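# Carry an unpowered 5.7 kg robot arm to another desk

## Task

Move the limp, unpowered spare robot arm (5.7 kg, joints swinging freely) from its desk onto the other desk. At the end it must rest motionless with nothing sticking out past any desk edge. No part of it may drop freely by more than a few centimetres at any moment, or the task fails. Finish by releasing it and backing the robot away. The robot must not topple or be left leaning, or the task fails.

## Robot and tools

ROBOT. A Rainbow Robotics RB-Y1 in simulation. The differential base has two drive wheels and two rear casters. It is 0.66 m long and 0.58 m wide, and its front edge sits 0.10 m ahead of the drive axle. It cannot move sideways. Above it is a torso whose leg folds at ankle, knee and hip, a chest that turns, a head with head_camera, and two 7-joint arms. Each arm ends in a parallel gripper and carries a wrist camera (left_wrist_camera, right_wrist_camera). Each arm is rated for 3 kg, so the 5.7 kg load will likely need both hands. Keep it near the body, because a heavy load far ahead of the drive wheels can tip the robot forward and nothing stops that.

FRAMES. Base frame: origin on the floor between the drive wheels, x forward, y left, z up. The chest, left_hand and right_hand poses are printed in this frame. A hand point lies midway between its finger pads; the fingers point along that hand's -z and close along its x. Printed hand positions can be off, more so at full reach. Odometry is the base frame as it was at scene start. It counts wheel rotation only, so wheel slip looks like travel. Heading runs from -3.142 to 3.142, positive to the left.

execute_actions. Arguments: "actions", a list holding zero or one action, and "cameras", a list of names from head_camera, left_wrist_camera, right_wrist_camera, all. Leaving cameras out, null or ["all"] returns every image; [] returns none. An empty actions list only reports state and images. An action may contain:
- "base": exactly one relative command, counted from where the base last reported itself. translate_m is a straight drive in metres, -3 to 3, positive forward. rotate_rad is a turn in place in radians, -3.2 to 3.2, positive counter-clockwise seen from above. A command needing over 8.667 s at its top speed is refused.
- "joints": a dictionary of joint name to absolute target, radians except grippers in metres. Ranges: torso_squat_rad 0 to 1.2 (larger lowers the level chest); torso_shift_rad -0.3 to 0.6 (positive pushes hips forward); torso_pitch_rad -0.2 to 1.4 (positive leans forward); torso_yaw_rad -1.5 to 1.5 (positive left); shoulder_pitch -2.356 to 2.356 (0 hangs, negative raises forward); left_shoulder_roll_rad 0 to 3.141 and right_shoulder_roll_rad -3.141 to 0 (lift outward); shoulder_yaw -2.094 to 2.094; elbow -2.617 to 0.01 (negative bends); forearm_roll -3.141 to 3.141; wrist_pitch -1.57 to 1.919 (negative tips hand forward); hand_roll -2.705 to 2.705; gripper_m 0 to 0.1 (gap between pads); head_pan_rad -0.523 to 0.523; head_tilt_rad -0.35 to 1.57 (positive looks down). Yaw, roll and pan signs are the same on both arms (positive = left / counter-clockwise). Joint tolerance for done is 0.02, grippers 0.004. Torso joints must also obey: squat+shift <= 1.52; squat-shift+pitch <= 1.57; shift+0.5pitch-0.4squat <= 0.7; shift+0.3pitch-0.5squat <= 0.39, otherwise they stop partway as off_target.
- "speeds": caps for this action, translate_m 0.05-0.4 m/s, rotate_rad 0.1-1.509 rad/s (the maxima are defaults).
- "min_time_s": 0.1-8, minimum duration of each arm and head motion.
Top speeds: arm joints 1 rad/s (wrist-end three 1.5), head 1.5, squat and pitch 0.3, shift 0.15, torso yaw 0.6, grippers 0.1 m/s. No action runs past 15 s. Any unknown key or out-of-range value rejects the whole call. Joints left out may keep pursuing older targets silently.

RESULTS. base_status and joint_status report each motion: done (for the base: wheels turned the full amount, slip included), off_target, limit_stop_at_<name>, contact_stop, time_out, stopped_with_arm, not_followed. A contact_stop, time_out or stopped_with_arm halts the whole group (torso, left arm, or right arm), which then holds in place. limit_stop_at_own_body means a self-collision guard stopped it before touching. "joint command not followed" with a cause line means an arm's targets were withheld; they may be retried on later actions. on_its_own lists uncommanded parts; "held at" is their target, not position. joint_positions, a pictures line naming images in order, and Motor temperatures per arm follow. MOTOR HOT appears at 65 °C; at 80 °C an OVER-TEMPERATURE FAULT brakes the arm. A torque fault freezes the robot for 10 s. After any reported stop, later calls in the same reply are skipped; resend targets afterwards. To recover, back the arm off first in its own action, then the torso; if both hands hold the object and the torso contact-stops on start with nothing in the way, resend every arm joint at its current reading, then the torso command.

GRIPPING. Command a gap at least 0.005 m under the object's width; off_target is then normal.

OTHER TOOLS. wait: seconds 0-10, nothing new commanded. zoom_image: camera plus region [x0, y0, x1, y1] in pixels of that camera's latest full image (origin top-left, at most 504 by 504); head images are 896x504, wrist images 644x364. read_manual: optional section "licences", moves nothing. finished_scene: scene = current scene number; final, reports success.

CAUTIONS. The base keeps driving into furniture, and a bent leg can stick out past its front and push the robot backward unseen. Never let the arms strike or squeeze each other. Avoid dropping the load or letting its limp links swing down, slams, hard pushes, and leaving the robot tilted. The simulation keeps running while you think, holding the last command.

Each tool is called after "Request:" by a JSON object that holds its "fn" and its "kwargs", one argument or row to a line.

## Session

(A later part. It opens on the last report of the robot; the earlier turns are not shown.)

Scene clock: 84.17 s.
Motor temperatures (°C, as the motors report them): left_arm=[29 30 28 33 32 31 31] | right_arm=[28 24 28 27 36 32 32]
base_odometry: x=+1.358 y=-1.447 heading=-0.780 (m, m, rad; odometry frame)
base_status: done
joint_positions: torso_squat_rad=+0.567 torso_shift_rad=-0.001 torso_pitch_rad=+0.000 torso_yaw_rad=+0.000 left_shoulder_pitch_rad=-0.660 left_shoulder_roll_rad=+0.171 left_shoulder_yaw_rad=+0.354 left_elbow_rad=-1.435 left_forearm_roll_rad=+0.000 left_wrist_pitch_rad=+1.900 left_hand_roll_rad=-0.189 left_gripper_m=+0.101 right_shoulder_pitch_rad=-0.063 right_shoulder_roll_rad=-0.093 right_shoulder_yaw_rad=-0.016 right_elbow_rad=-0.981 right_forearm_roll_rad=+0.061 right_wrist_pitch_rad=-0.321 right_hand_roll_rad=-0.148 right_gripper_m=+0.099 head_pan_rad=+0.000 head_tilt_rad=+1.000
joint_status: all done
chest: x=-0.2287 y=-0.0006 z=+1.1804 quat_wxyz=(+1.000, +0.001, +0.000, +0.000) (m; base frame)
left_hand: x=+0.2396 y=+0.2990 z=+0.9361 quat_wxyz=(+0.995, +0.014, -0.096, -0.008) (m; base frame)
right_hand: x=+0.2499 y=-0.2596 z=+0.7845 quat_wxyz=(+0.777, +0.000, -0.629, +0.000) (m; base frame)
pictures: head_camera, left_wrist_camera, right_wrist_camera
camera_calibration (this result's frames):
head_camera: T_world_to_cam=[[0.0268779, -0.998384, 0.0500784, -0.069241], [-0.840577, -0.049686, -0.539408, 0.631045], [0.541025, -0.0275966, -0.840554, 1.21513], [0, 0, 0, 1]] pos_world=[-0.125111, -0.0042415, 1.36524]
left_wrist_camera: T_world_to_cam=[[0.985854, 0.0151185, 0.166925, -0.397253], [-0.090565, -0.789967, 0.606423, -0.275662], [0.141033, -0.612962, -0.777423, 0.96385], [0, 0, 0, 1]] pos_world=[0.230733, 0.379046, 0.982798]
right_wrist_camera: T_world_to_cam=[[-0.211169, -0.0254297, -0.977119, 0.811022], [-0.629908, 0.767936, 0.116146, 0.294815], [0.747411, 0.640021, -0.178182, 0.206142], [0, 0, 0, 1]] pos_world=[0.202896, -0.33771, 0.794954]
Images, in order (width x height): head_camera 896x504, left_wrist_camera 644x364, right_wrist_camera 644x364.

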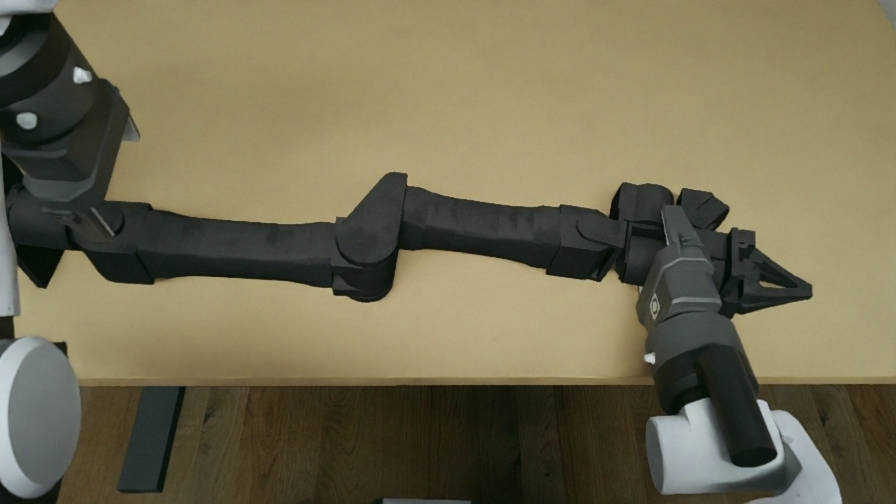

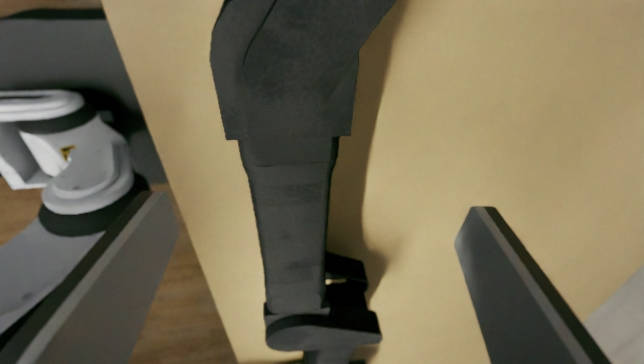

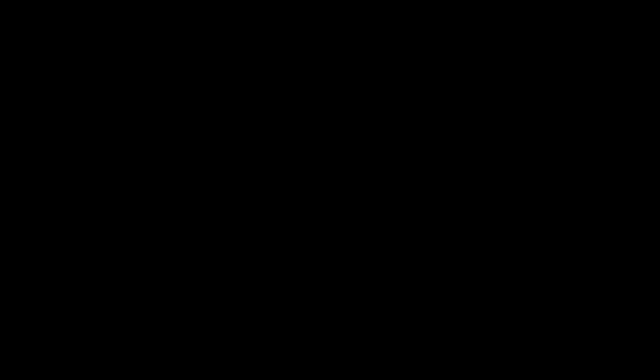

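Request:
{"fn": "execute_actions", "kwargs": {
  "actions": [
    {"joints": {"left_shoulder_pitch_rad": -0.7557, "left_shoulder_roll_rad": 0.2104, "left_shoulder_yaw_rad": 0.3622, "left_elbow_rad": -1.0983, "left_forearm_roll_rad": -0.076, "left_wrist_pitch_rad": 1.8148, "left_hand_roll_rad": -0.1888, "head_pan_rad": 0.2}, "min_time_s": 0.9}
  ],
  "cameras": ["head_camera", "left_wrist_camera"]
}}

Scene clock: 92.73 s.
Motor temperatures (°C, as the motors report them): left_arm=[29 30 28 33 32 31 31] | right_arm=[28 24 28 28 36 32 32]
base_odometry: x=+1.358 y=-1.447 heading=-0.780 (m, m, rad; odometry frame)
base_status: not commanded
joint_positions: torso_squat_rad=+0.567 torso_shift_rad=-0.001 torso_pitch_rad=+0.000 torso_yaw_rad=+0.000 left_shoulder_pitch_rad=-0.756 left_shoulder_roll_rad=+0.210 left_shoulder_yaw_rad=+0.362 left_elbow_rad=-1.099 left_forearm_roll_rad=-0.076 left_wrist_pitch_rad=+1.815 left_hand_roll_rad=-0.189 left_gripper_m=+0.101 right_shoulder_pitch_rad=-0.063 right_shoulder_roll_rad=-0.093 right_shoulder_yaw_rad=-0.016 right_elbow_rad=-0.981 right_forearm_roll_rad=+0.061 right_wrist_pitch_rad=-0.321 right_hand_roll_rad=-0.148 right_gripper_m=+0.099 head_pan_rad=+0.200 head_tilt_rad=+1.000
joint_status: all done
chest: x=-0.2287 y=-0.0006 z=+1.1804 quat_wxyz=(+1.000, +0.001, +0.000, +0.000) (m; base frame)
left_hand: x=+0.2385 y=+0.3171 z=+0.8956 quat_wxyz=(+0.999, +0.041, -0.015, +0.000) (m; base frame)
right_hand: x=+0.2499 y=-0.2596 z=+0.7845 quat_wxyz=(+0.777, +0.000, -0.629, +0.000) (m; base frame)
pictures: head_camera, left_wrist_camera
camera_calibration (this result's frames):
head_camera: T_world_to_cam=[[0.224587, -0.973161, 0.0501922, -0.0284878], [-0.813847, -0.21565, -0.539582, 0.636679], [0.535924, 0.0803343, -0.840436, 1.214], [0, 0, 0, 1]] pos_world=[-0.126053, 0.012051, 1.36526]
left_wrist_camera: T_world_to_cam=[[0.99937, 0.0343403, 0.00894679, -0.257527], [0.0231213, -0.821362, 0.569938, -0.221392], [0.0269204, -0.569372, -0.821639, 0.996663], [0, 0, 0, 1]] pos_world=[0.235654, 0.394473, 0.947381]
Images, in order (width x height): head_camera 896x504, left_wrist_camera 644x364.

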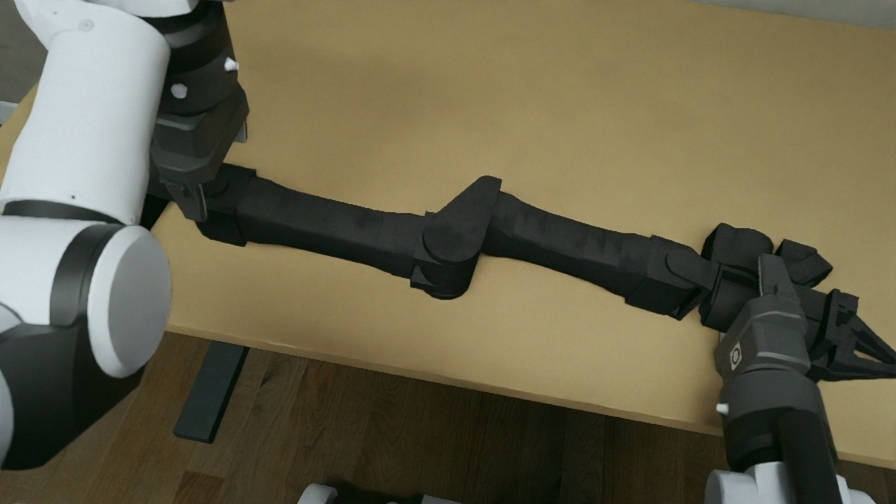

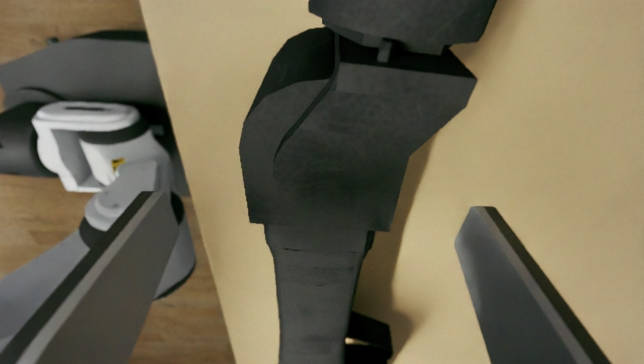

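Request:
{"fn": "execute_actions", "kwargs": {
  "actions": [
    {"joints": {"left_shoulder_pitch_rad": -0.7535, "left_shoulder_roll_rad": 0.216, "left_shoulder_yaw_rad": 0.3685, "left_elbow_rad": -0.863, "left_forearm_roll_rad": -0.0735, "left_wrist_pitch_rad": 1.579, "left_hand_roll_rad": -0.1806}, "min_time_s": 1.0}
  ],
  "cameras": ["head_camera", "left_wrist_camera"]
}}

Scene clock: 95.47 s.
Motor temperatures (°C, as the motors report them): left_arm=[29 30 28 33 32 31 31] | right_arm=[28 24 28 28 36 32 32]
base_odometry: x=+1.358 y=-1.447 heading=-0.780 (m, m, rad; odometry frame)
base_status: not commanded
joint_positions: torso_squat_rad=+0.567 torso_shift_rad=-0.001 torso_pitch_rad=+0.000 torso_yaw_rad=+0.000 left_shoulder_pitch_rad=-0.754 left_shoulder_roll_rad=+0.216 left_shoulder_yaw_rad=+0.368 left_elbow_rad=-0.863 left_forearm_roll_rad=-0.074 left_wrist_pitch_rad=+1.579 left_hand_roll_rad=-0.181 left_gripper_m=+0.101 right_shoulder_pitch_rad=-0.063 right_shoulder_roll_rad=-0.093 right_shoulder_yaw_rad=-0.016 right_elbow_rad=-0.981 right_forearm_roll_rad=+0.061 right_wrist_pitch_rad=-0.321 right_hand_roll_rad=-0.148 right_gripper_m=+0.099 head_pan_rad=+0.200 head_tilt_rad=+1.000
joint_status: all done
chest: x=-0.2287 y=-0.0006 z=+1.1804 quat_wxyz=(+1.000, +0.001, +0.000, +0.000) (m; base frame)
left_hand: x=+0.2410 y=+0.3217 z=+0.8353 quat_wxyz=(+0.999, +0.041, -0.016, +0.000) (m; base frame)
right_hand: x=+0.2499 y=-0.2596 z=+0.7845 quat_wxyz=(+0.777, +0.000, -0.629, +0.000) (m; base frame)
pictures: head_camera, left_wrist_camera
camera_calibration (this result's frames):
head_camera: T_world_to_cam=[[0.224594, -0.973159, 0.0501943, -0.0284879], [-0.813846, -0.215657, -0.539581, 0.636678], [0.535922, 0.0803363, -0.840436, 1.214], [0, 0, 0, 1]] pos_world=[-0.126053, 0.0120529, 1.36526]
left_wrist_camera: T_world_to_cam=[[0.999395, 0.0334273, 0.00963162, -0.259947], [0.0219836, -0.821453, 0.569852, -0.182889], [0.0269605, -0.569296, -0.821691, 0.949677], [0, 0, 0, 1]] pos_world=[0.238207, 0.399102, 0.887064]
Images, in order (width x height): head_camera 896x504, left_wrist_camera 644x364.

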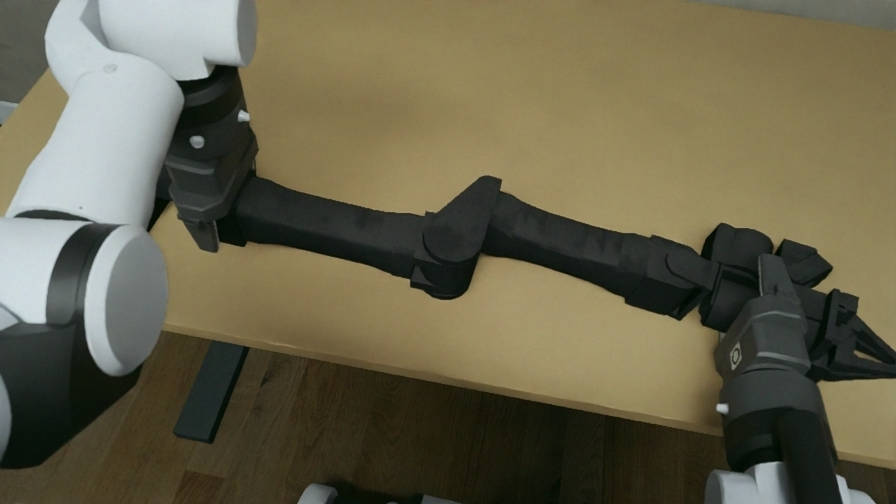

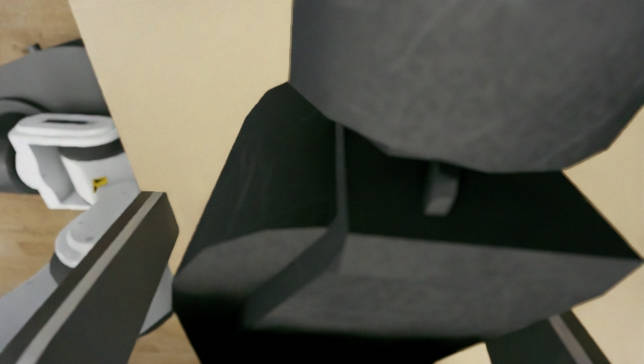

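Request:
{"fn": "execute_actions", "kwargs": {
  "actions": [
    {"joints": {"left_gripper_m": 0.066, "right_gripper_m": 0.082, "head_pan_rad": 0.0}}
  ]
}}

Scene clock: 96.87 s.
Motor temperatures (°C, as the motors report them): left_arm=[29 30 28 33 32 31 31] | right_arm=[29 24 28 28 36 32 32]
base_odometry: x=+1.358 y=-1.447 heading=-0.780 (m, m, rad; odometry frame)
base_status: not commanded
joint_positions: torso_squat_rad=+0.567 torso_shift_rad=-0.001 torso_pitch_rad=+0.000 torso_yaw_rad=+0.000 left_shoulder_pitch_rad=-0.754 left_shoulder_roll_rad=+0.216 left_shoulder_yaw_rad=+0.368 left_elbow_rad=-0.863 left_forearm_roll_rad=-0.074 left_wrist_pitch_rad=+1.579 left_hand_roll_rad=-0.181 left_gripper_m=+0.066 right_shoulder_pitch_rad=-0.060 right_shoulder_roll_rad=-0.092 right_shoulder_yaw_rad=-0.016 right_elbow_rad=-0.978 right_forearm_roll_rad=+0.061 right_wrist_pitch_rad=-0.320 right_hand_roll_rad=-0.148 right_gripper_m=+0.084 head_pan_rad=+0.000 head_tilt_rad=+1.000
joint_status: all done
chest: x=-0.2284 y=-0.0007 z=+1.1804 quat_wxyz=(+1.000, +0.001, +0.000, +0.000) (m; base frame)
left_hand: x=+0.2411 y=+0.3217 z=+0.8351 quat_wxyz=(+0.999, +0.041, -0.015, +0.000) (m; base frame)
right_hand: x=+0.2482 y=-0.2599 z=+0.7815 quat_wxyz=(+0.779, +0.000, -0.627, -0.001) (m; base frame)
pictures: head_camera, left_wrist_camera, right_wrist_camera
camera_calibration (this result's frames):
head_camera: T_world_to_cam=[[0.0269465, -0.998396, 0.0498024, -0.0690231], [-0.840923, -0.0495769, -0.538879, 0.630626], [0.540483, -0.0273591, -0.84091, 1.21526], [0, 0, 0, 1]] pos_world=[-0.124657, -0.00439951, 1.36519]
left_wrist_camera: T_world_to_cam=[[0.9994, 0.033441, 0.00900515, -0.259535], [0.0223591, -0.821604, 0.569621, -0.182638], [0.0264473, -0.569077, -0.821858, 0.949696], [0, 0, 0, 1]] pos_world=[0.238346, 0.399074, 0.886888]
right_wrist_camera: T_world_to_cam=[[-0.218202, -0.0243564, -0.9756, 0.808544], [-0.628139, 0.768588, 0.121301, 0.289953], [0.74688, 0.63928, -0.183007, 0.210731], [0, 0, 0, 1]] pos_world=[0.201166, -0.337877, 0.792209]
Images, in order (width x height): head_camera 896x504, left_wrist_camera 644x364, right_wrist_camera 644x364.

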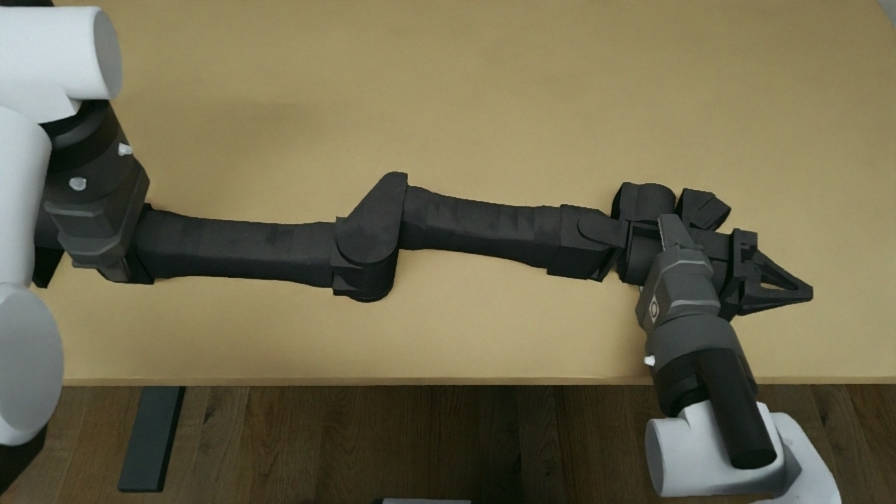

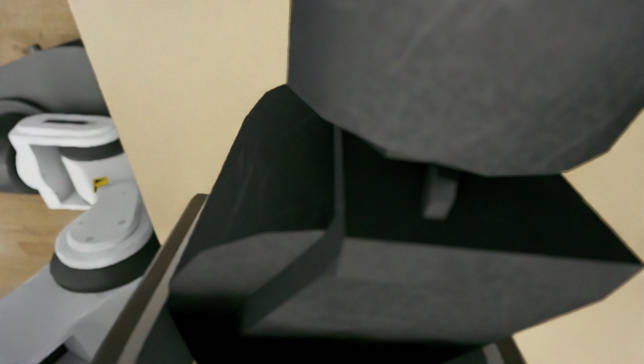

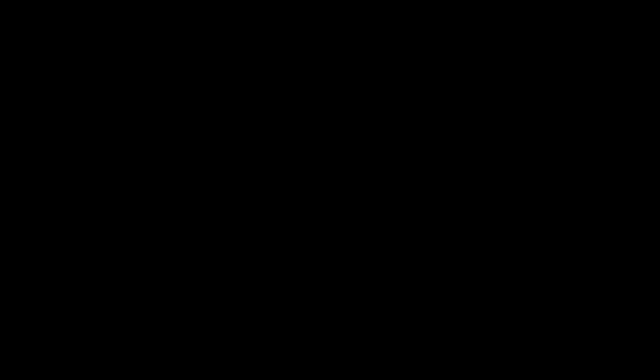

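Request:
{"fn": "execute_actions", "kwargs": {
  "actions": [
    {"joints": {"right_gripper_m": 0.045}}
  ],
  "cameras": ["head_camera", "left_wrist_camera"]
}}

Scene clock: 100.10 s.
Motor temperatures (°C, as the motors report them): left_arm=[29 30 28 33 32 31 31] | right_arm=[29 24 28 28 36 33 32]
base_odometry: x=+1.358 y=-1.447 heading=-0.780 (m, m, rad; odometry frame)
base_status: not commanded
joint_positions: torso_squat_rad=+0.567 torso_shift_rad=-0.001 torso_pitch_rad=+0.000 torso_yaw_rad=+0.000 left_shoulder_pitch_rad=-0.754 left_shoulder_roll_rad=+0.216 left_shoulder_yaw_rad=+0.368 left_elbow_rad=-0.863 left_forearm_roll_rad=-0.074 left_wrist_pitch_rad=+1.579 left_hand_roll_rad=-0.181 left_gripper_m=+0.066 right_shoulder_pitch_rad=-0.059 right_shoulder_roll_rad=-0.092 right_shoulder_yaw_rad=-0.015 right_elbow_rad=-0.977 right_forearm_roll_rad=+0.061 right_wrist_pitch_rad=-0.320 right_hand_roll_rad=-0.148 right_gripper_m=+0.057 head_pan_rad=+0.000 head_tilt_rad=+1.000
joint_status: right_gripper_m off_target (ended at +0.057, target +0.045)
chest: x=-0.2283 y=-0.0007 z=+1.1804 quat_wxyz=(+1.000, +0.001, +0.000, +0.000) (m; base frame)
left_hand: x=+0.2412 y=+0.3217 z=+0.8351 quat_wxyz=(+0.999, +0.041, -0.015, +0.000) (m; base frame)
right_hand: x=+0.2478 y=-0.2599 z=+0.7808 quat_wxyz=(+0.780, +0.000, -0.626, -0.001) (m; base frame)
pictures: head_camera, left_wrist_camera
camera_calibration (this result's frames):
head_camera: T_world_to_cam=[[0.0269758, -0.998398, 0.0497324, -0.0689651], [-0.840996, -0.0495601, -0.538766, 0.630531], [0.540368, -0.0272911, -0.840986, 1.21529], [0, 0, 0, 1]] pos_world=[-0.124566, -0.004439, 1.36518]
left_wrist_camera: T_world_to_cam=[[0.999399, 0.0335111, 0.00885875, -0.259438], [0.0225023, -0.821648, 0.569551, -0.182548], [0.0263651, -0.56901, -0.821908, 0.94972], [0, 0, 0, 1]] pos_world=[0.23835, 0.399104, 0.886851]
Images, in order (width x height): head_camera 896x504, left_wrist_camera 644x364.

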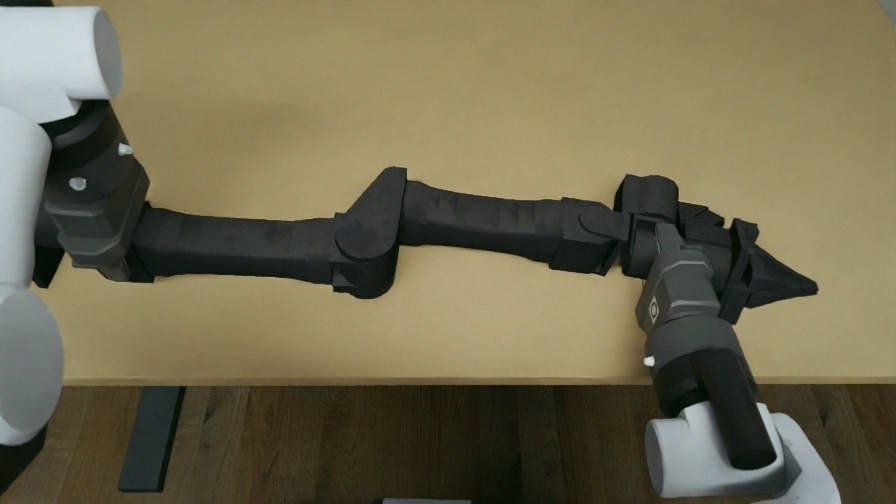

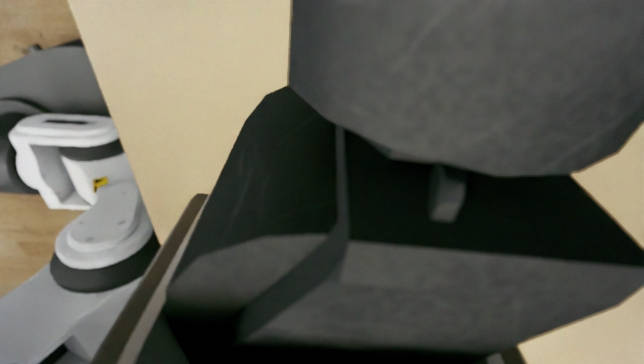

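Request:
{"fn": "execute_actions", "kwargs": {
  "actions": []
}}

Scene clock: 102.67 s.
Motor temperatures (°C, as the motors report them): left_arm=[29 30 28 33 32 31 31] | right_arm=[29 24 28 29 36 33 32]
base_odometry: x=+1.358 y=-1.447 heading=-0.780 (m, m, rad; odometry frame)
base_status: not commanded
joint_positions: torso_squat_rad=+0.567 torso_shift_rad=-0.001 torso_pitch_rad=+0.000 torso_yaw_rad=+0.000 left_shoulder_pitch_rad=-0.754 left_shoulder_roll_rad=+0.216 left_shoulder_yaw_rad=+0.368 left_elbow_rad=-0.863 left_forearm_roll_rad=-0.074 left_wrist_pitch_rad=+1.579 left_hand_roll_rad=-0.181 left_gripper_m=+0.066 right_shoulder_pitch_rad=-0.059 right_shoulder_roll_rad=-0.092 right_shoulder_yaw_rad=-0.015 right_elbow_rad=-0.977 right_forearm_roll_rad=+0.061 right_wrist_pitch_rad=-0.320 right_hand_roll_rad=-0.148 right_gripper_m=+0.057 head_pan_rad=+0.000 head_tilt_rad=+1.000
joint_status: right_gripper_m off_target (ended at +0.057, target +0.045)
chest: x=-0.2283 y=-0.0007 z=+1.1804 quat_wxyz=(+1.000, +0.001, +0.000, +0.000) (m; base frame)
left_hand: x=+0.2412 y=+0.3217 z=+0.8351 quat_wxyz=(+0.999, +0.041, -0.015, +0.000) (m; base frame)
right_hand: x=+0.2478 y=-0.2599 z=+0.7808 quat_wxyz=(+0.780, +0.000, -0.626, -0.001) (m; base frame)
pictures: head_camera, left_wrist_camera, right_wrist_camera
camera_calibration (this result's frames):
head_camera: T_world_to_cam=[[0.0269761, -0.998398, 0.0497322, -0.0689649], [-0.840997, -0.0495601, -0.538766, 0.630531], [0.540368, -0.0272908, -0.840986, 1.21529], [0, 0, 0, 1]] pos_world=[-0.124566, -0.00443917, 1.36518]
left_wrist_camera: T_world_to_cam=[[0.999399, 0.033511, 0.00885816, -0.259437], [0.0225026, -0.821648, 0.569551, -0.182548], [0.0263645, -0.56901, -0.821908, 0.94972], [0, 0, 0, 1]] pos_world=[0.23835, 0.399104, 0.886851]
right_wrist_camera: T_world_to_cam=[[-0.219763, -0.0240913, -0.975256, 0.80797], [-0.627789, 0.768688, 0.122477, 0.288799], [0.746716, 0.639171, -0.184053, 0.211753], [0, 0, 0, 1]] pos_world=[0.200747, -0.337877, 0.79158]
Images, in order (width x height): head_camera 896x504, left_wrist_camera 644x364, right_wrist_camera 644x364.

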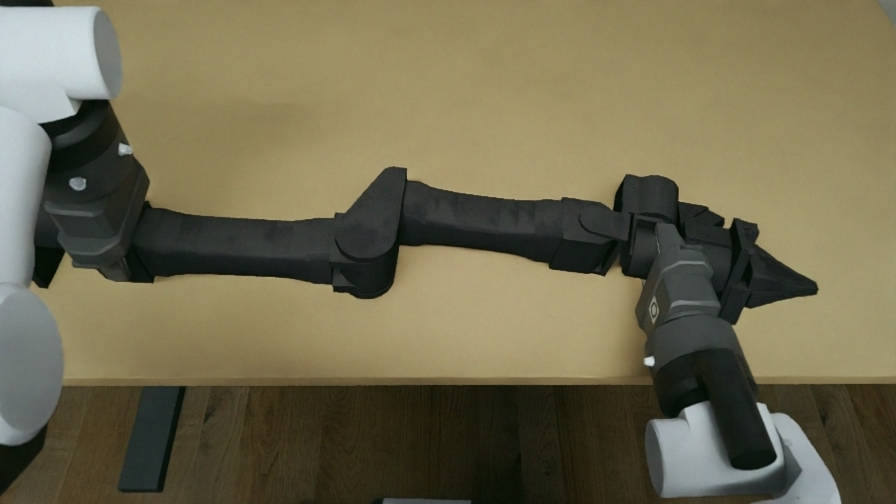

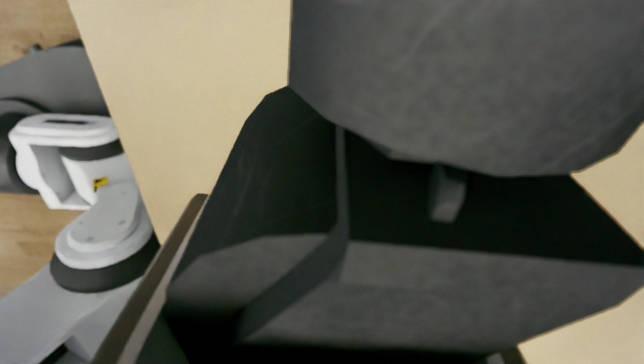

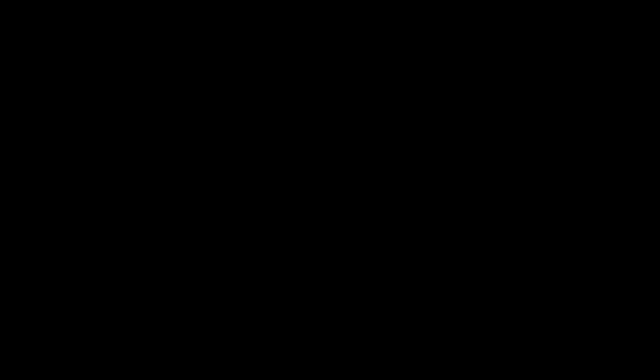

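Request:
{"fn": "execute_actions", "kwargs": {
  "actions": [
    {"joints": {"left_gripper_m": 0.045, "head_pan_rad": 0.2}}
  ],
  "cameras": ["head_camera", "left_wrist_camera"]
}}

Scene clock: 103.60 s.
Motor temperatures (°C, as the motors report them): left_arm=[29 30 28 33 32 31 31] | right_arm=[29 24 28 29 36 33 32]
base_odometry: x=+1.358 y=-1.447 heading=-0.780 (m, m, rad; odometry frame)
base_status: not commanded
joint_positions: torso_squat_rad=+0.567 torso_shift_rad=-0.001 torso_pitch_rad=+0.000 torso_yaw_rad=+0.000 left_shoulder_pitch_rad=-0.754 left_shoulder_roll_rad=+0.216 left_shoulder_yaw_rad=+0.368 left_elbow_rad=-0.863 left_forearm_roll_rad=-0.073 left_wrist_pitch_rad=+1.579 left_hand_roll_rad=-0.181 left_gripper_m=+0.063 right_shoulder_pitch_rad=-0.059 right_shoulder_roll_rad=-0.092 right_shoulder_yaw_rad=-0.015 right_elbow_rad=-0.977 right_forearm_roll_rad=+0.061 right_wrist_pitch_rad=-0.320 right_hand_roll_rad=-0.148 right_gripper_m=+0.057 head_pan_rad=+0.200 head_tilt_rad=+1.000
joint_status: left_gripper_m off_target (ended at +0.063, target +0.045); the others done
chest: x=-0.2283 y=-0.0007 z=+1.1804 quat_wxyz=(+1.000, +0.001, +0.000, +0.000) (m; base frame)
left_hand: x=+0.2412 y=+0.3217 z=+0.8351 quat_wxyz=(+0.999, +0.041, -0.015, +0.000) (m; base frame)
right_hand: x=+0.2478 y=-0.2599 z=+0.7808 quat_wxyz=(+0.780, +0.000, -0.626, -0.001) (m; base frame)
pictures: head_camera, left_wrist_camera
camera_calibration (this result's frames):
head_camera: T_world_to_cam=[[0.224667, -0.973168, 0.0496959, -0.0281179], [-0.814263, -0.215507, -0.539011, 0.636218], [0.535258, 0.0806326, -0.840831, 1.21413], [0, 0, 0, 1]] pos_world=[-0.125505, 0.0118481, 1.3652]
left_wrist_camera: T_world_to_cam=[[0.999396, 0.0335099, 0.00915031, -0.259759], [0.0223346, -0.821635, 0.569576, -0.182552], [0.0266047, -0.569028, -0.821888, 0.949651], [0, 0, 0, 1]] pos_world=[0.238415, 0.399091, 0.886861]
Images, in order (width x height): head_camera 896x504, left_wrist_camera 644x364.

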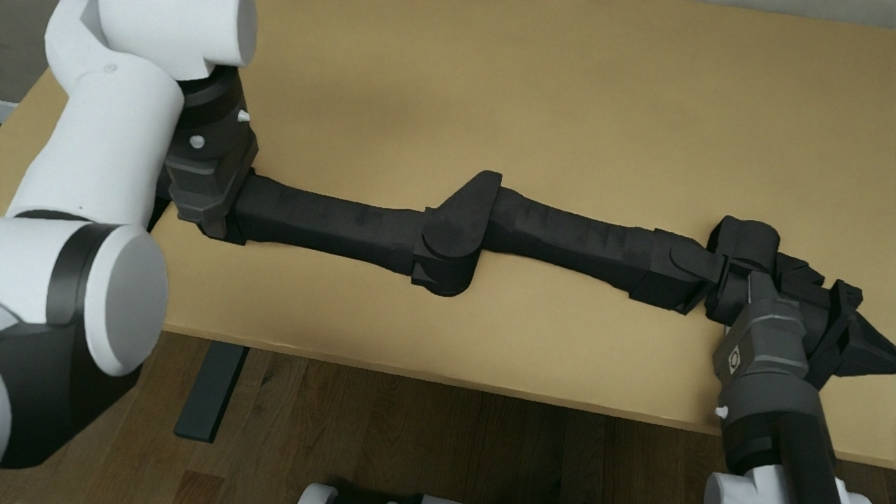

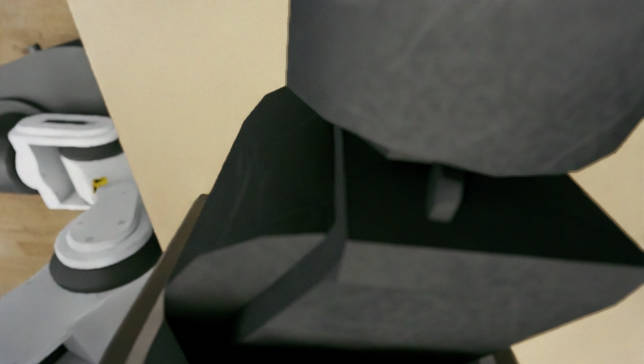

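Request:
{"fn": "execute_actions", "kwargs": {
  "actions": [
    {"joints": {"left_shoulder_pitch_rad": -0.7677, "left_shoulder_roll_rad": 0.2650, "left_shoulder_yaw_rad": 0.4105, "left_elbow_rad": -0.8481, "left_forearm_roll_rad": 0.0119, "left_wrist_pitch_rad": 1.6121, "left_hand_roll_rad": -0.2352, "right_shoulder_pitch_rad": 0.0623, "right_shoulder_roll_rad": -0.1142, "right_shoulder_yaw_rad": 0.0384, "right_elbow_rad": -1.3647, "right_forearm_roll_rad": 0.0, "right_wrist_pitch_rad": -0.0586, "right_hand_roll_rad": -0.1148, "head_pan_rad": 0.0}, "min_time_s": 3}
  ]
}}

Scene clock: 119.23 s.
Motor temperatures (°C, as the motors report them): left_arm=[30 30 28 33 32 31 31] | right_arm=[30 24 28 31 36 36 32]
base_odometry: x=+1.358 y=-1.447 heading=-0.780 (m, m, rad; odometry frame)
base_status: not commanded
joint_positions: torso_squat_rad=+0.567 torso_shift_rad=-0.001 torso_pitch_rad=+0.000 torso_yaw_rad=+0.000 left_shoulder_pitch_rad=-0.768 left_shoulder_roll_rad=+0.264 left_shoulder_yaw_rad=+0.410 left_elbow_rad=-0.848 left_forearm_roll_rad=+0.012 left_wrist_pitch_rad=+1.612 left_hand_roll_rad=-0.235 left_gripper_m=+0.063 right_shoulder_pitch_rad=+0.065 right_shoulder_roll_rad=-0.113 right_shoulder_yaw_rad=+0.039 right_elbow_rad=-1.361 right_forearm_roll_rad=+0.000 right_wrist_pitch_rad=-0.057 right_hand_roll_rad=-0.115 right_gripper_m=+0.057 head_pan_rad=+0.000 head_tilt_rad=+1.000
joint_status: all done
chest: x=-0.2283 y=-0.0008 z=+1.1804 quat_wxyz=(+1.000, +0.001, +0.000, +0.000) (m; base frame)
left_hand: x=+0.2411 y=+0.3291 z=+0.8451 quat_wxyz=(+1.000, -0.002, -0.015, -0.001) (m; base frame)
right_hand: x=+0.2484 y=-0.2564 z=+0.8358 quat_wxyz=(+0.780, +0.001, -0.626, -0.001) (m; base frame)
pictures: head_camera, left_wrist_camera, right_wrist_camera
camera_calibration (this result's frames):
head_camera: T_world_to_cam=[[0.0269284, -0.998405, 0.0496179, -0.0689175], [-0.841024, -0.049457, -0.538733, 0.630515], [0.540328, -0.0272226, -0.841014, 1.21529], [0, 0, 0, 1]] pos_world=[-0.124522, -0.00454081, 1.36518]
left_wrist_camera: T_world_to_cam=[[0.999494, 0.0314302, 0.00497305, -0.255763], [0.0210479, -0.770196, 0.63746, -0.256213], [0.0238657, -0.637032, -0.770468, 0.941707], [0, 0, 0, 1]] pos_world=[0.238551, 0.410603, 0.890152]
right_wrist_camera: T_world_to_cam=[[-0.218903, -0.0237772, -0.975457, 0.861852], [-0.627972, 0.768584, 0.122189, 0.280032], [0.746815, 0.639307, -0.183177, 0.218456], [0, 0, 0, 1]] pos_world=[0.201367, -0.334396, 0.846499]
Images, in order (width x height): head_camera 896x504, left_wrist_camera 644x364, right_wrist_camera 644x364.

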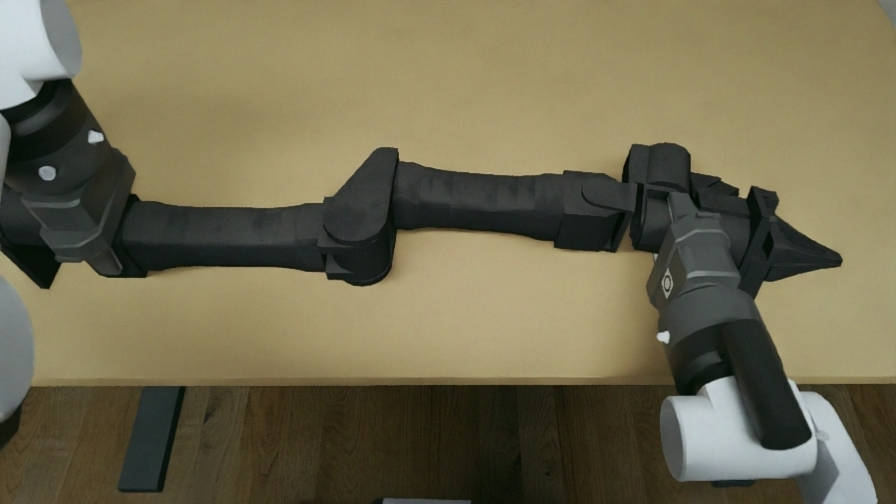

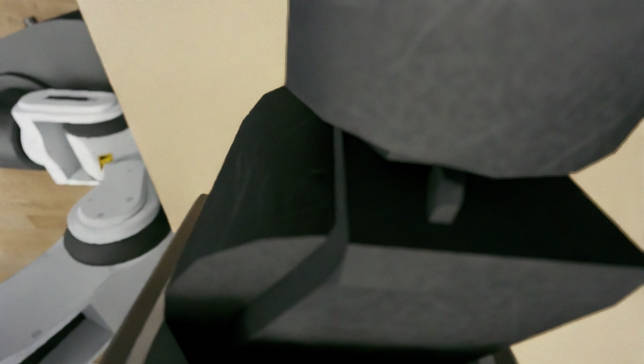

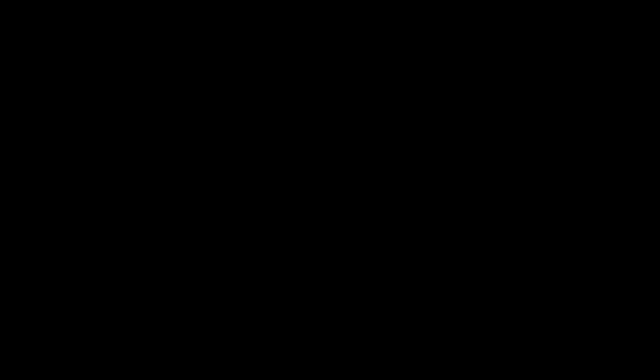

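Request:
{"fn": "execute_actions", "kwargs": {
  "actions": [
    {"joints": {"torso_squat_rad": 0.51, "head_pan_rad": 0.12}}
  ],
  "cameras": ["head_camera", "left_wrist_camera"]
}}

Scene clock: 120.43 s.
Motor temperatures (°C, as the motors report them): left_arm=[30 30 28 33 32 31 31] | right_arm=[30 24 28 32 36 36 32]
base_odometry: x=+1.358 y=-1.447 heading=-0.780 (m, m, rad; odometry frame)
base_status: not commanded
joint_positions: torso_squat_rad=+0.510 torso_shift_rad=+0.000 torso_pitch_rad=+0.001 torso_yaw_rad=+0.000 left_shoulder_pitch_rad=-0.765 left_shoulder_roll_rad=+0.264 left_shoulder_yaw_rad=+0.410 left_elbow_rad=-0.847 left_forearm_roll_rad=+0.012 left_wrist_pitch_rad=+1.612 left_hand_roll_rad=-0.235 left_gripper_m=+0.063 right_shoulder_pitch_rad=+0.065 right_shoulder_roll_rad=-0.113 right_shoulder_yaw_rad=+0.039 right_elbow_rad=-1.362 right_forearm_roll_rad=+0.000 right_wrist_pitch_rad=-0.057 right_hand_roll_rad=-0.115 right_gripper_m=+0.057 head_pan_rad=+0.120 head_tilt_rad=+1.000
joint_status: all done
chest: x=-0.2279 y=-0.0006 z=+1.2009 quat_wxyz=(+1.000, +0.001, +0.001, +0.000) (m; base frame)
left_hand: x=+0.2397 y=+0.3292 z=+0.8635 quat_wxyz=(+1.000, -0.003, -0.012, +0.000) (m; base frame)
right_hand: x=+0.2485 y=-0.2563 z=+0.8560 quat_wxyz=(+0.780, +0.000, -0.626, -0.001) (m; base frame)
pictures: head_camera, left_wrist_camera
camera_calibration (this result's frames):
head_camera: T_world_to_cam=[[0.146178, -0.987999, 0.049909, -0.04553], [-0.829449, -0.149902, -0.538093, 0.643464], [0.539116, 0.0372603, -0.841407, 1.23254], [0, 0, 0, 1]] pos_world=[-0.124104, 0.00554827, 1.38558]
left_wrist_camera: T_world_to_cam=[[0.999474, 0.0324245, -0.000136716, -0.250408], [0.0250419, -0.769214, 0.6385, -0.270004], [0.0205979, -0.638168, -0.769621, 0.956366], [0, 0, 0, 1]] pos_world=[0.237339, 0.410751, 0.908403]
Images, in order (width x height): head_camera 896x504, left_wrist_camera 644x364.

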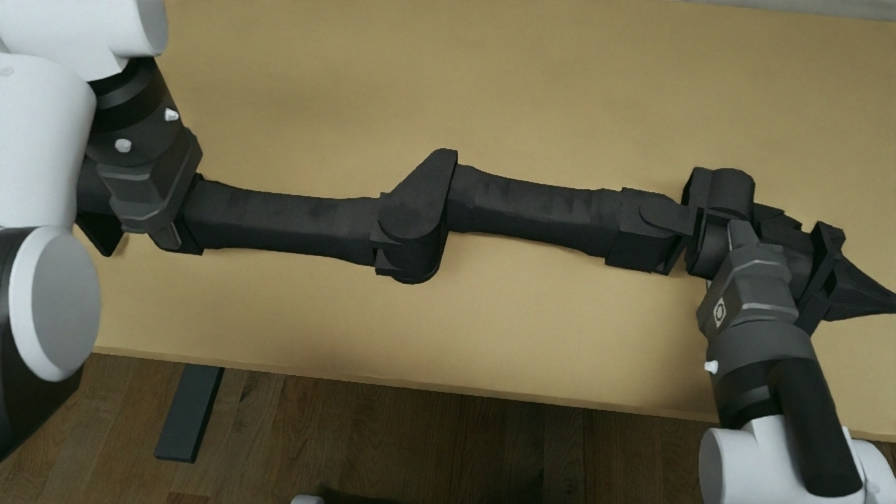

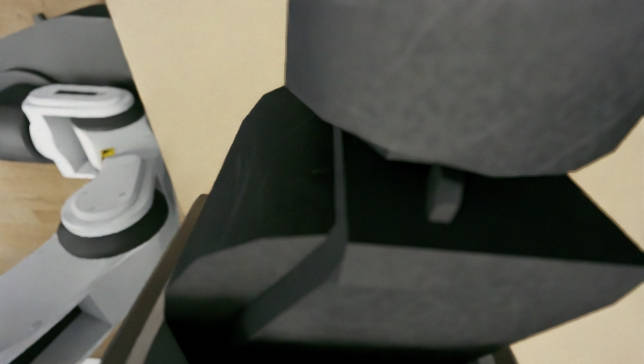

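Request:
{"fn": "zoom_image", "kwargs": {
  "camera": "head_camera",
  "region": [40, 100, 280, 300]
}}

Request:
{"fn": "execute_actions", "kwargs": {
  "actions": [
    {"joints": {"torso_squat_rad": 0.36}}
  ],
  "cameras": ["head_camera", "left_wrist_camera"]
}}

Region (40, 100, 280, 300) of head_camera's 896x504 image, scaled by 2.100, with more detail than that image has.

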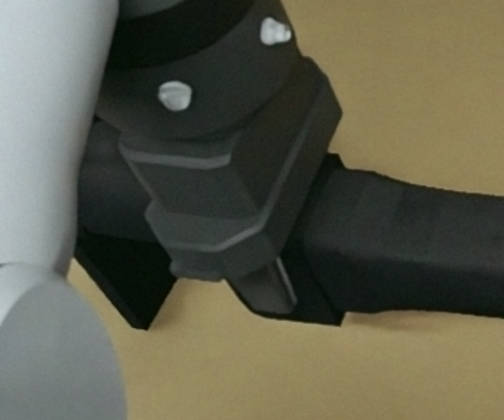

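Scene clock: 122.03 s.
Motor temperatures (°C, as the motors report them): left_arm=[30 30 28 33 32 31 31] | right_arm=[30 24 28 32 36 36 32]
base_odometry: x=+1.358 y=-1.447 heading=-0.780 (m, m, rad; odometry frame)
base_status: not commanded
joint_positions: torso_squat_rad=+0.360 torso_shift_rad=+0.000 torso_pitch_rad=+0.001 torso_yaw_rad=+0.000 left_shoulder_pitch_rad=-0.765 left_shoulder_roll_rad=+0.264 left_shoulder_yaw_rad=+0.410 left_elbow_rad=-0.846 left_forearm_roll_rad=+0.012 left_wrist_pitch_rad=+1.612 left_hand_roll_rad=-0.235 left_gripper_m=+0.063 right_shoulder_pitch_rad=+0.065 right_shoulder_roll_rad=-0.113 right_shoulder_yaw_rad=+0.039 right_elbow_rad=-1.362 right_forearm_roll_rad=+0.000 right_wrist_pitch_rad=-0.057 right_hand_roll_rad=-0.115 right_gripper_m=+0.057 head_pan_rad=+0.120 head_tilt_rad=+1.000
joint_status: all done
chest: x=-0.2279 y=-0.0006 z=+1.2451 quat_wxyz=(+1.000, +0.001, +0.001, +0.000) (m; base frame)
left_hand: x=+0.2396 y=+0.3292 z=+0.9076 quat_wxyz=(+1.000, -0.003, -0.012, +0.000) (m; base frame)
right_hand: x=+0.2485 y=-0.2564 z=+0.9002 quat_wxyz=(+0.780, +0.000, -0.626, -0.001) (m; base frame)
pictures: head_camera, left_wrist_camera
camera_calibration (this result's frames):
head_camera: T_world_to_cam=[[0.146182, -0.987998, 0.0499078, -0.0477526], [-0.82948, -0.149906, -0.538043, 0.667188], [0.539067, 0.0372546, -0.841438, 1.26975], [0, 0, 0, 1]] pos_world=[-0.124079, 0.00553241, 1.42977]
left_wrist_camera: T_world_to_cam=[[0.999472, 0.0324833, -0.000469917, -0.250011], [0.0252979, -0.769147, 0.638571, -0.298305], [0.0203815, -0.638246, -0.769563, 0.990279], [0, 0, 0, 1]] pos_world=[0.237242, 0.410722, 0.952454]
Images, in order (width x height): head_camera 896x504, left_wrist_camera 644x364.

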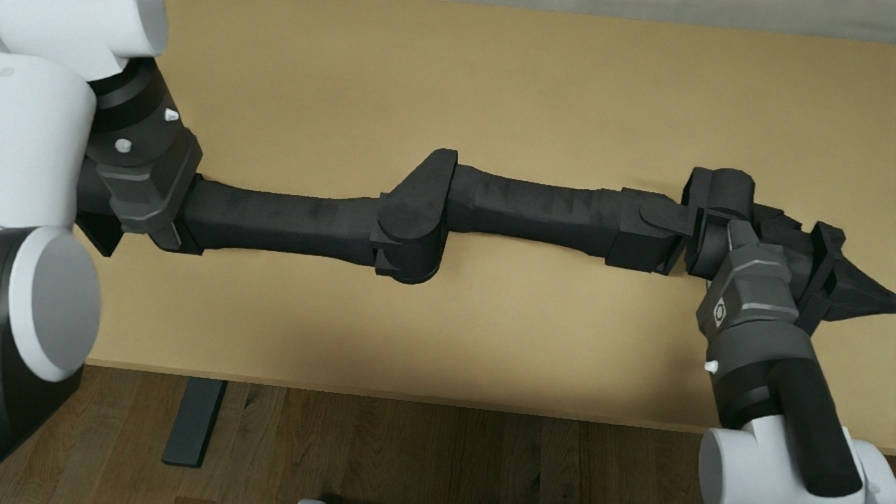

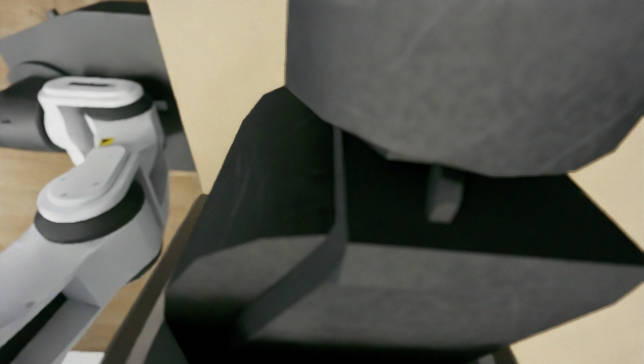

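Request:
{"fn": "execute_actions", "kwargs": {
  "actions": [
    {"base": {"translate_m": -0.9}, "joints": {"torso_squat_rad": 0.25}}
  ],
  "cameras": ["head_camera", "left_wrist_camera"]
}}

Scene clock: 126.77 s.
Motor temperatures (°C, as the motors report them): left_arm=[30 31 28 33 32 31 31] | right_arm=[30 24 28 32 36 36 32]
base_odometry: x=+0.719 y=-0.814 heading=-0.779 (m, m, rad; odometry frame)
base_status: done
joint_positions: torso_squat_rad=+0.250 torso_shift_rad=+0.000 torso_pitch_rad=+0.001 torso_yaw_rad=+0.000 left_shoulder_pitch_rad=-0.765 left_shoulder_roll_rad=+0.263 left_shoulder_yaw_rad=+0.410 left_elbow_rad=-0.846 left_forearm_roll_rad=+0.012 left_wrist_pitch_rad=+1.612 left_hand_roll_rad=-0.235 left_gripper_m=+0.063 right_shoulder_pitch_rad=+0.065 right_shoulder_roll_rad=-0.113 right_shoulder_yaw_rad=+0.039 right_elbow_rad=-1.362 right_forearm_roll_rad=+0.000 right_wrist_pitch_rad=-0.057 right_hand_roll_rad=-0.115 right_gripper_m=+0.057 head_pan_rad=+0.120 head_tilt_rad=+1.000
joint_status: all done
chest: x=-0.2279 y=-0.0006 z=+1.2682 quat_wxyz=(+1.000, +0.001, +0.001, +0.000) (m; base frame)
left_hand: x=+0.2395 y=+0.3291 z=+0.9305 quat_wxyz=(+1.000, -0.003, -0.012, +0.000) (m; base frame)
right_hand: x=+0.2484 y=-0.2564 z=+0.9232 quat_wxyz=(+0.780, +0.000, -0.626, -0.001) (m; base frame)
pictures: head_camera, left_wrist_camera
camera_calibration (this result's frames):
head_camera: T_world_to_cam=[[0.146196, -0.987992, 0.0499929, -0.0489652], [-0.829441, -0.149963, -0.538089, 0.679664], [0.539124, 0.0372004, -0.841404, 1.28917], [0, 0, 0, 1]] pos_world=[-0.124124, 0.00558928, 1.45288]
left_wrist_camera: T_world_to_cam=[[0.999472, 0.0324939, -0.000700401, -0.24967], [0.0254486, -0.768999, 0.638743, -0.313259], [0.0202166, -0.638423, -0.76942, 1.00792], [0, 0, 0, 1]] pos_world=[0.237134, 0.410696, 0.97543]
Images, in order (width x height): head_camera 896x504, left_wrist_camera 644x364.

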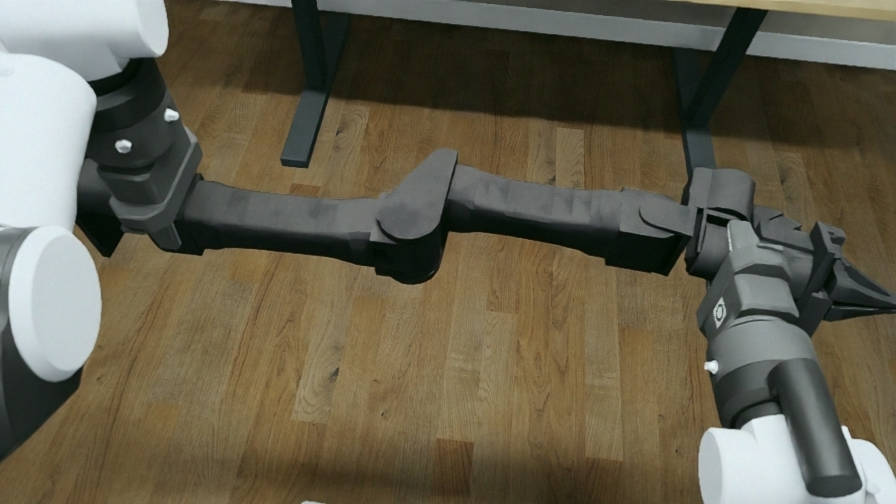

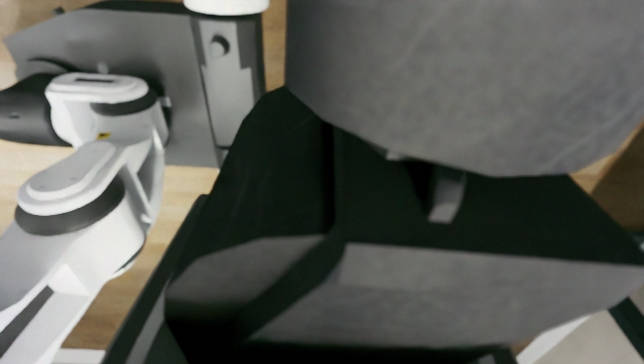

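Request:
{"fn": "execute_actions", "kwargs": {
  "actions": [
    {"base": {"rotate_rad": 3.13}, "speeds": {"rotate_rad": 0.9}, "joints": {"head_pan_rad": 0.0, "head_tilt_rad": 0.55}}
  ],
  "cameras": ["head_camera", "left_wrist_camera"]
}}

Scene clock: 132.93 s.
Motor temperatures (°C, as the motors report them): left_arm=[31 31 28 34 32 31 31] | right_arm=[30 24 28 33 36 36 32]
base_odometry: x=+0.719 y=-0.814 heading=+2.350 (m, m, rad; odometry frame)
base_status: done
joint_positions: torso_squat_rad=+0.250 torso_shift_rad=+0.000 torso_pitch_rad=+0.001 torso_yaw_rad=+0.000 left_shoulder_pitch_rad=-0.765 left_shoulder_roll_rad=+0.263 left_shoulder_yaw_rad=+0.410 left_elbow_rad=-0.846 left_forearm_roll_rad=+0.012 left_wrist_pitch_rad=+1.612 left_hand_roll_rad=-0.235 left_gripper_m=+0.063 right_shoulder_pitch_rad=+0.065 right_shoulder_roll_rad=-0.113 right_shoulder_yaw_rad=+0.039 right_elbow_rad=-1.362 right_forearm_roll_rad=+0.000 right_wrist_pitch_rad=-0.057 right_hand_roll_rad=-0.115 right_gripper_m=+0.057 head_pan_rad=+0.000 head_tilt_rad=+0.550
joint_status: all done
chest: x=-0.2279 y=-0.0006 z=+1.2682 quat_wxyz=(+1.000, +0.001, +0.001, +0.000) (m; base frame)
left_hand: x=+0.2395 y=+0.3291 z=+0.9306 quat_wxyz=(+1.000, -0.003, -0.012, +0.000) (m; base frame)
right_hand: x=+0.2484 y=-0.2564 z=+0.9232 quat_wxyz=(+0.780, +0.000, -0.626, -0.001) (m; base frame)
pictures: head_camera, left_wrist_camera
camera_calibration (this result's frames):
head_camera: T_world_to_cam=[[0.00206808, -0.998387, 0.0567457, -0.0885345], [-0.523798, -0.0494199, -0.850408, 1.20114], [0.85184, -0.0279646, -0.523055, 0.88604], [0, 0, 0, 1]] pos_world=[-0.125428, -0.0042538, 1.48993]
left_wrist_camera: T_world_to_cam=[[0.999472, 0.0324929, -0.000589363, -0.249783], [0.025377, -0.769001, 0.638743, -0.313277], [0.0203014, -0.638421, -0.76942, 1.00793], [0, 0, 0, 1]] pos_world=[0.237139, 0.410687, 0.975475]
Images, in order (width x height): head_camera 896x504, left_wrist_camera 644x364.

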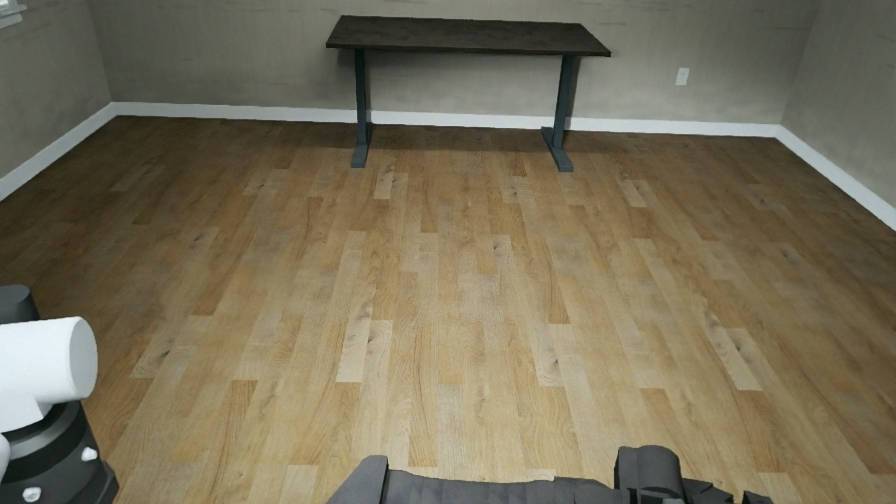

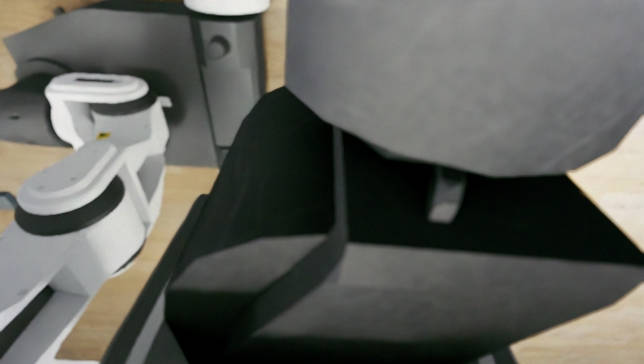

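Request:
{"fn": "zoom_image", "kwargs": {
  "camera": "head_camera",
  "region": [310, 0, 630, 190]
}}

Region (310, 0, 630, 190) of head_camera's 896x504 image, scaled by 1.575, with more detail than that image has; it fills the top 299 rows of this view, and the rest is white.

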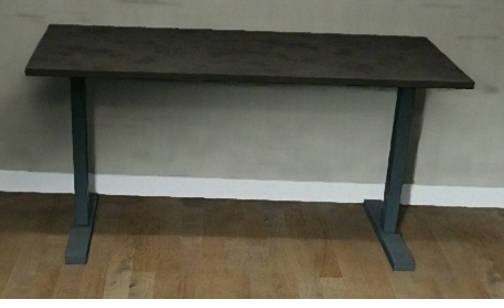

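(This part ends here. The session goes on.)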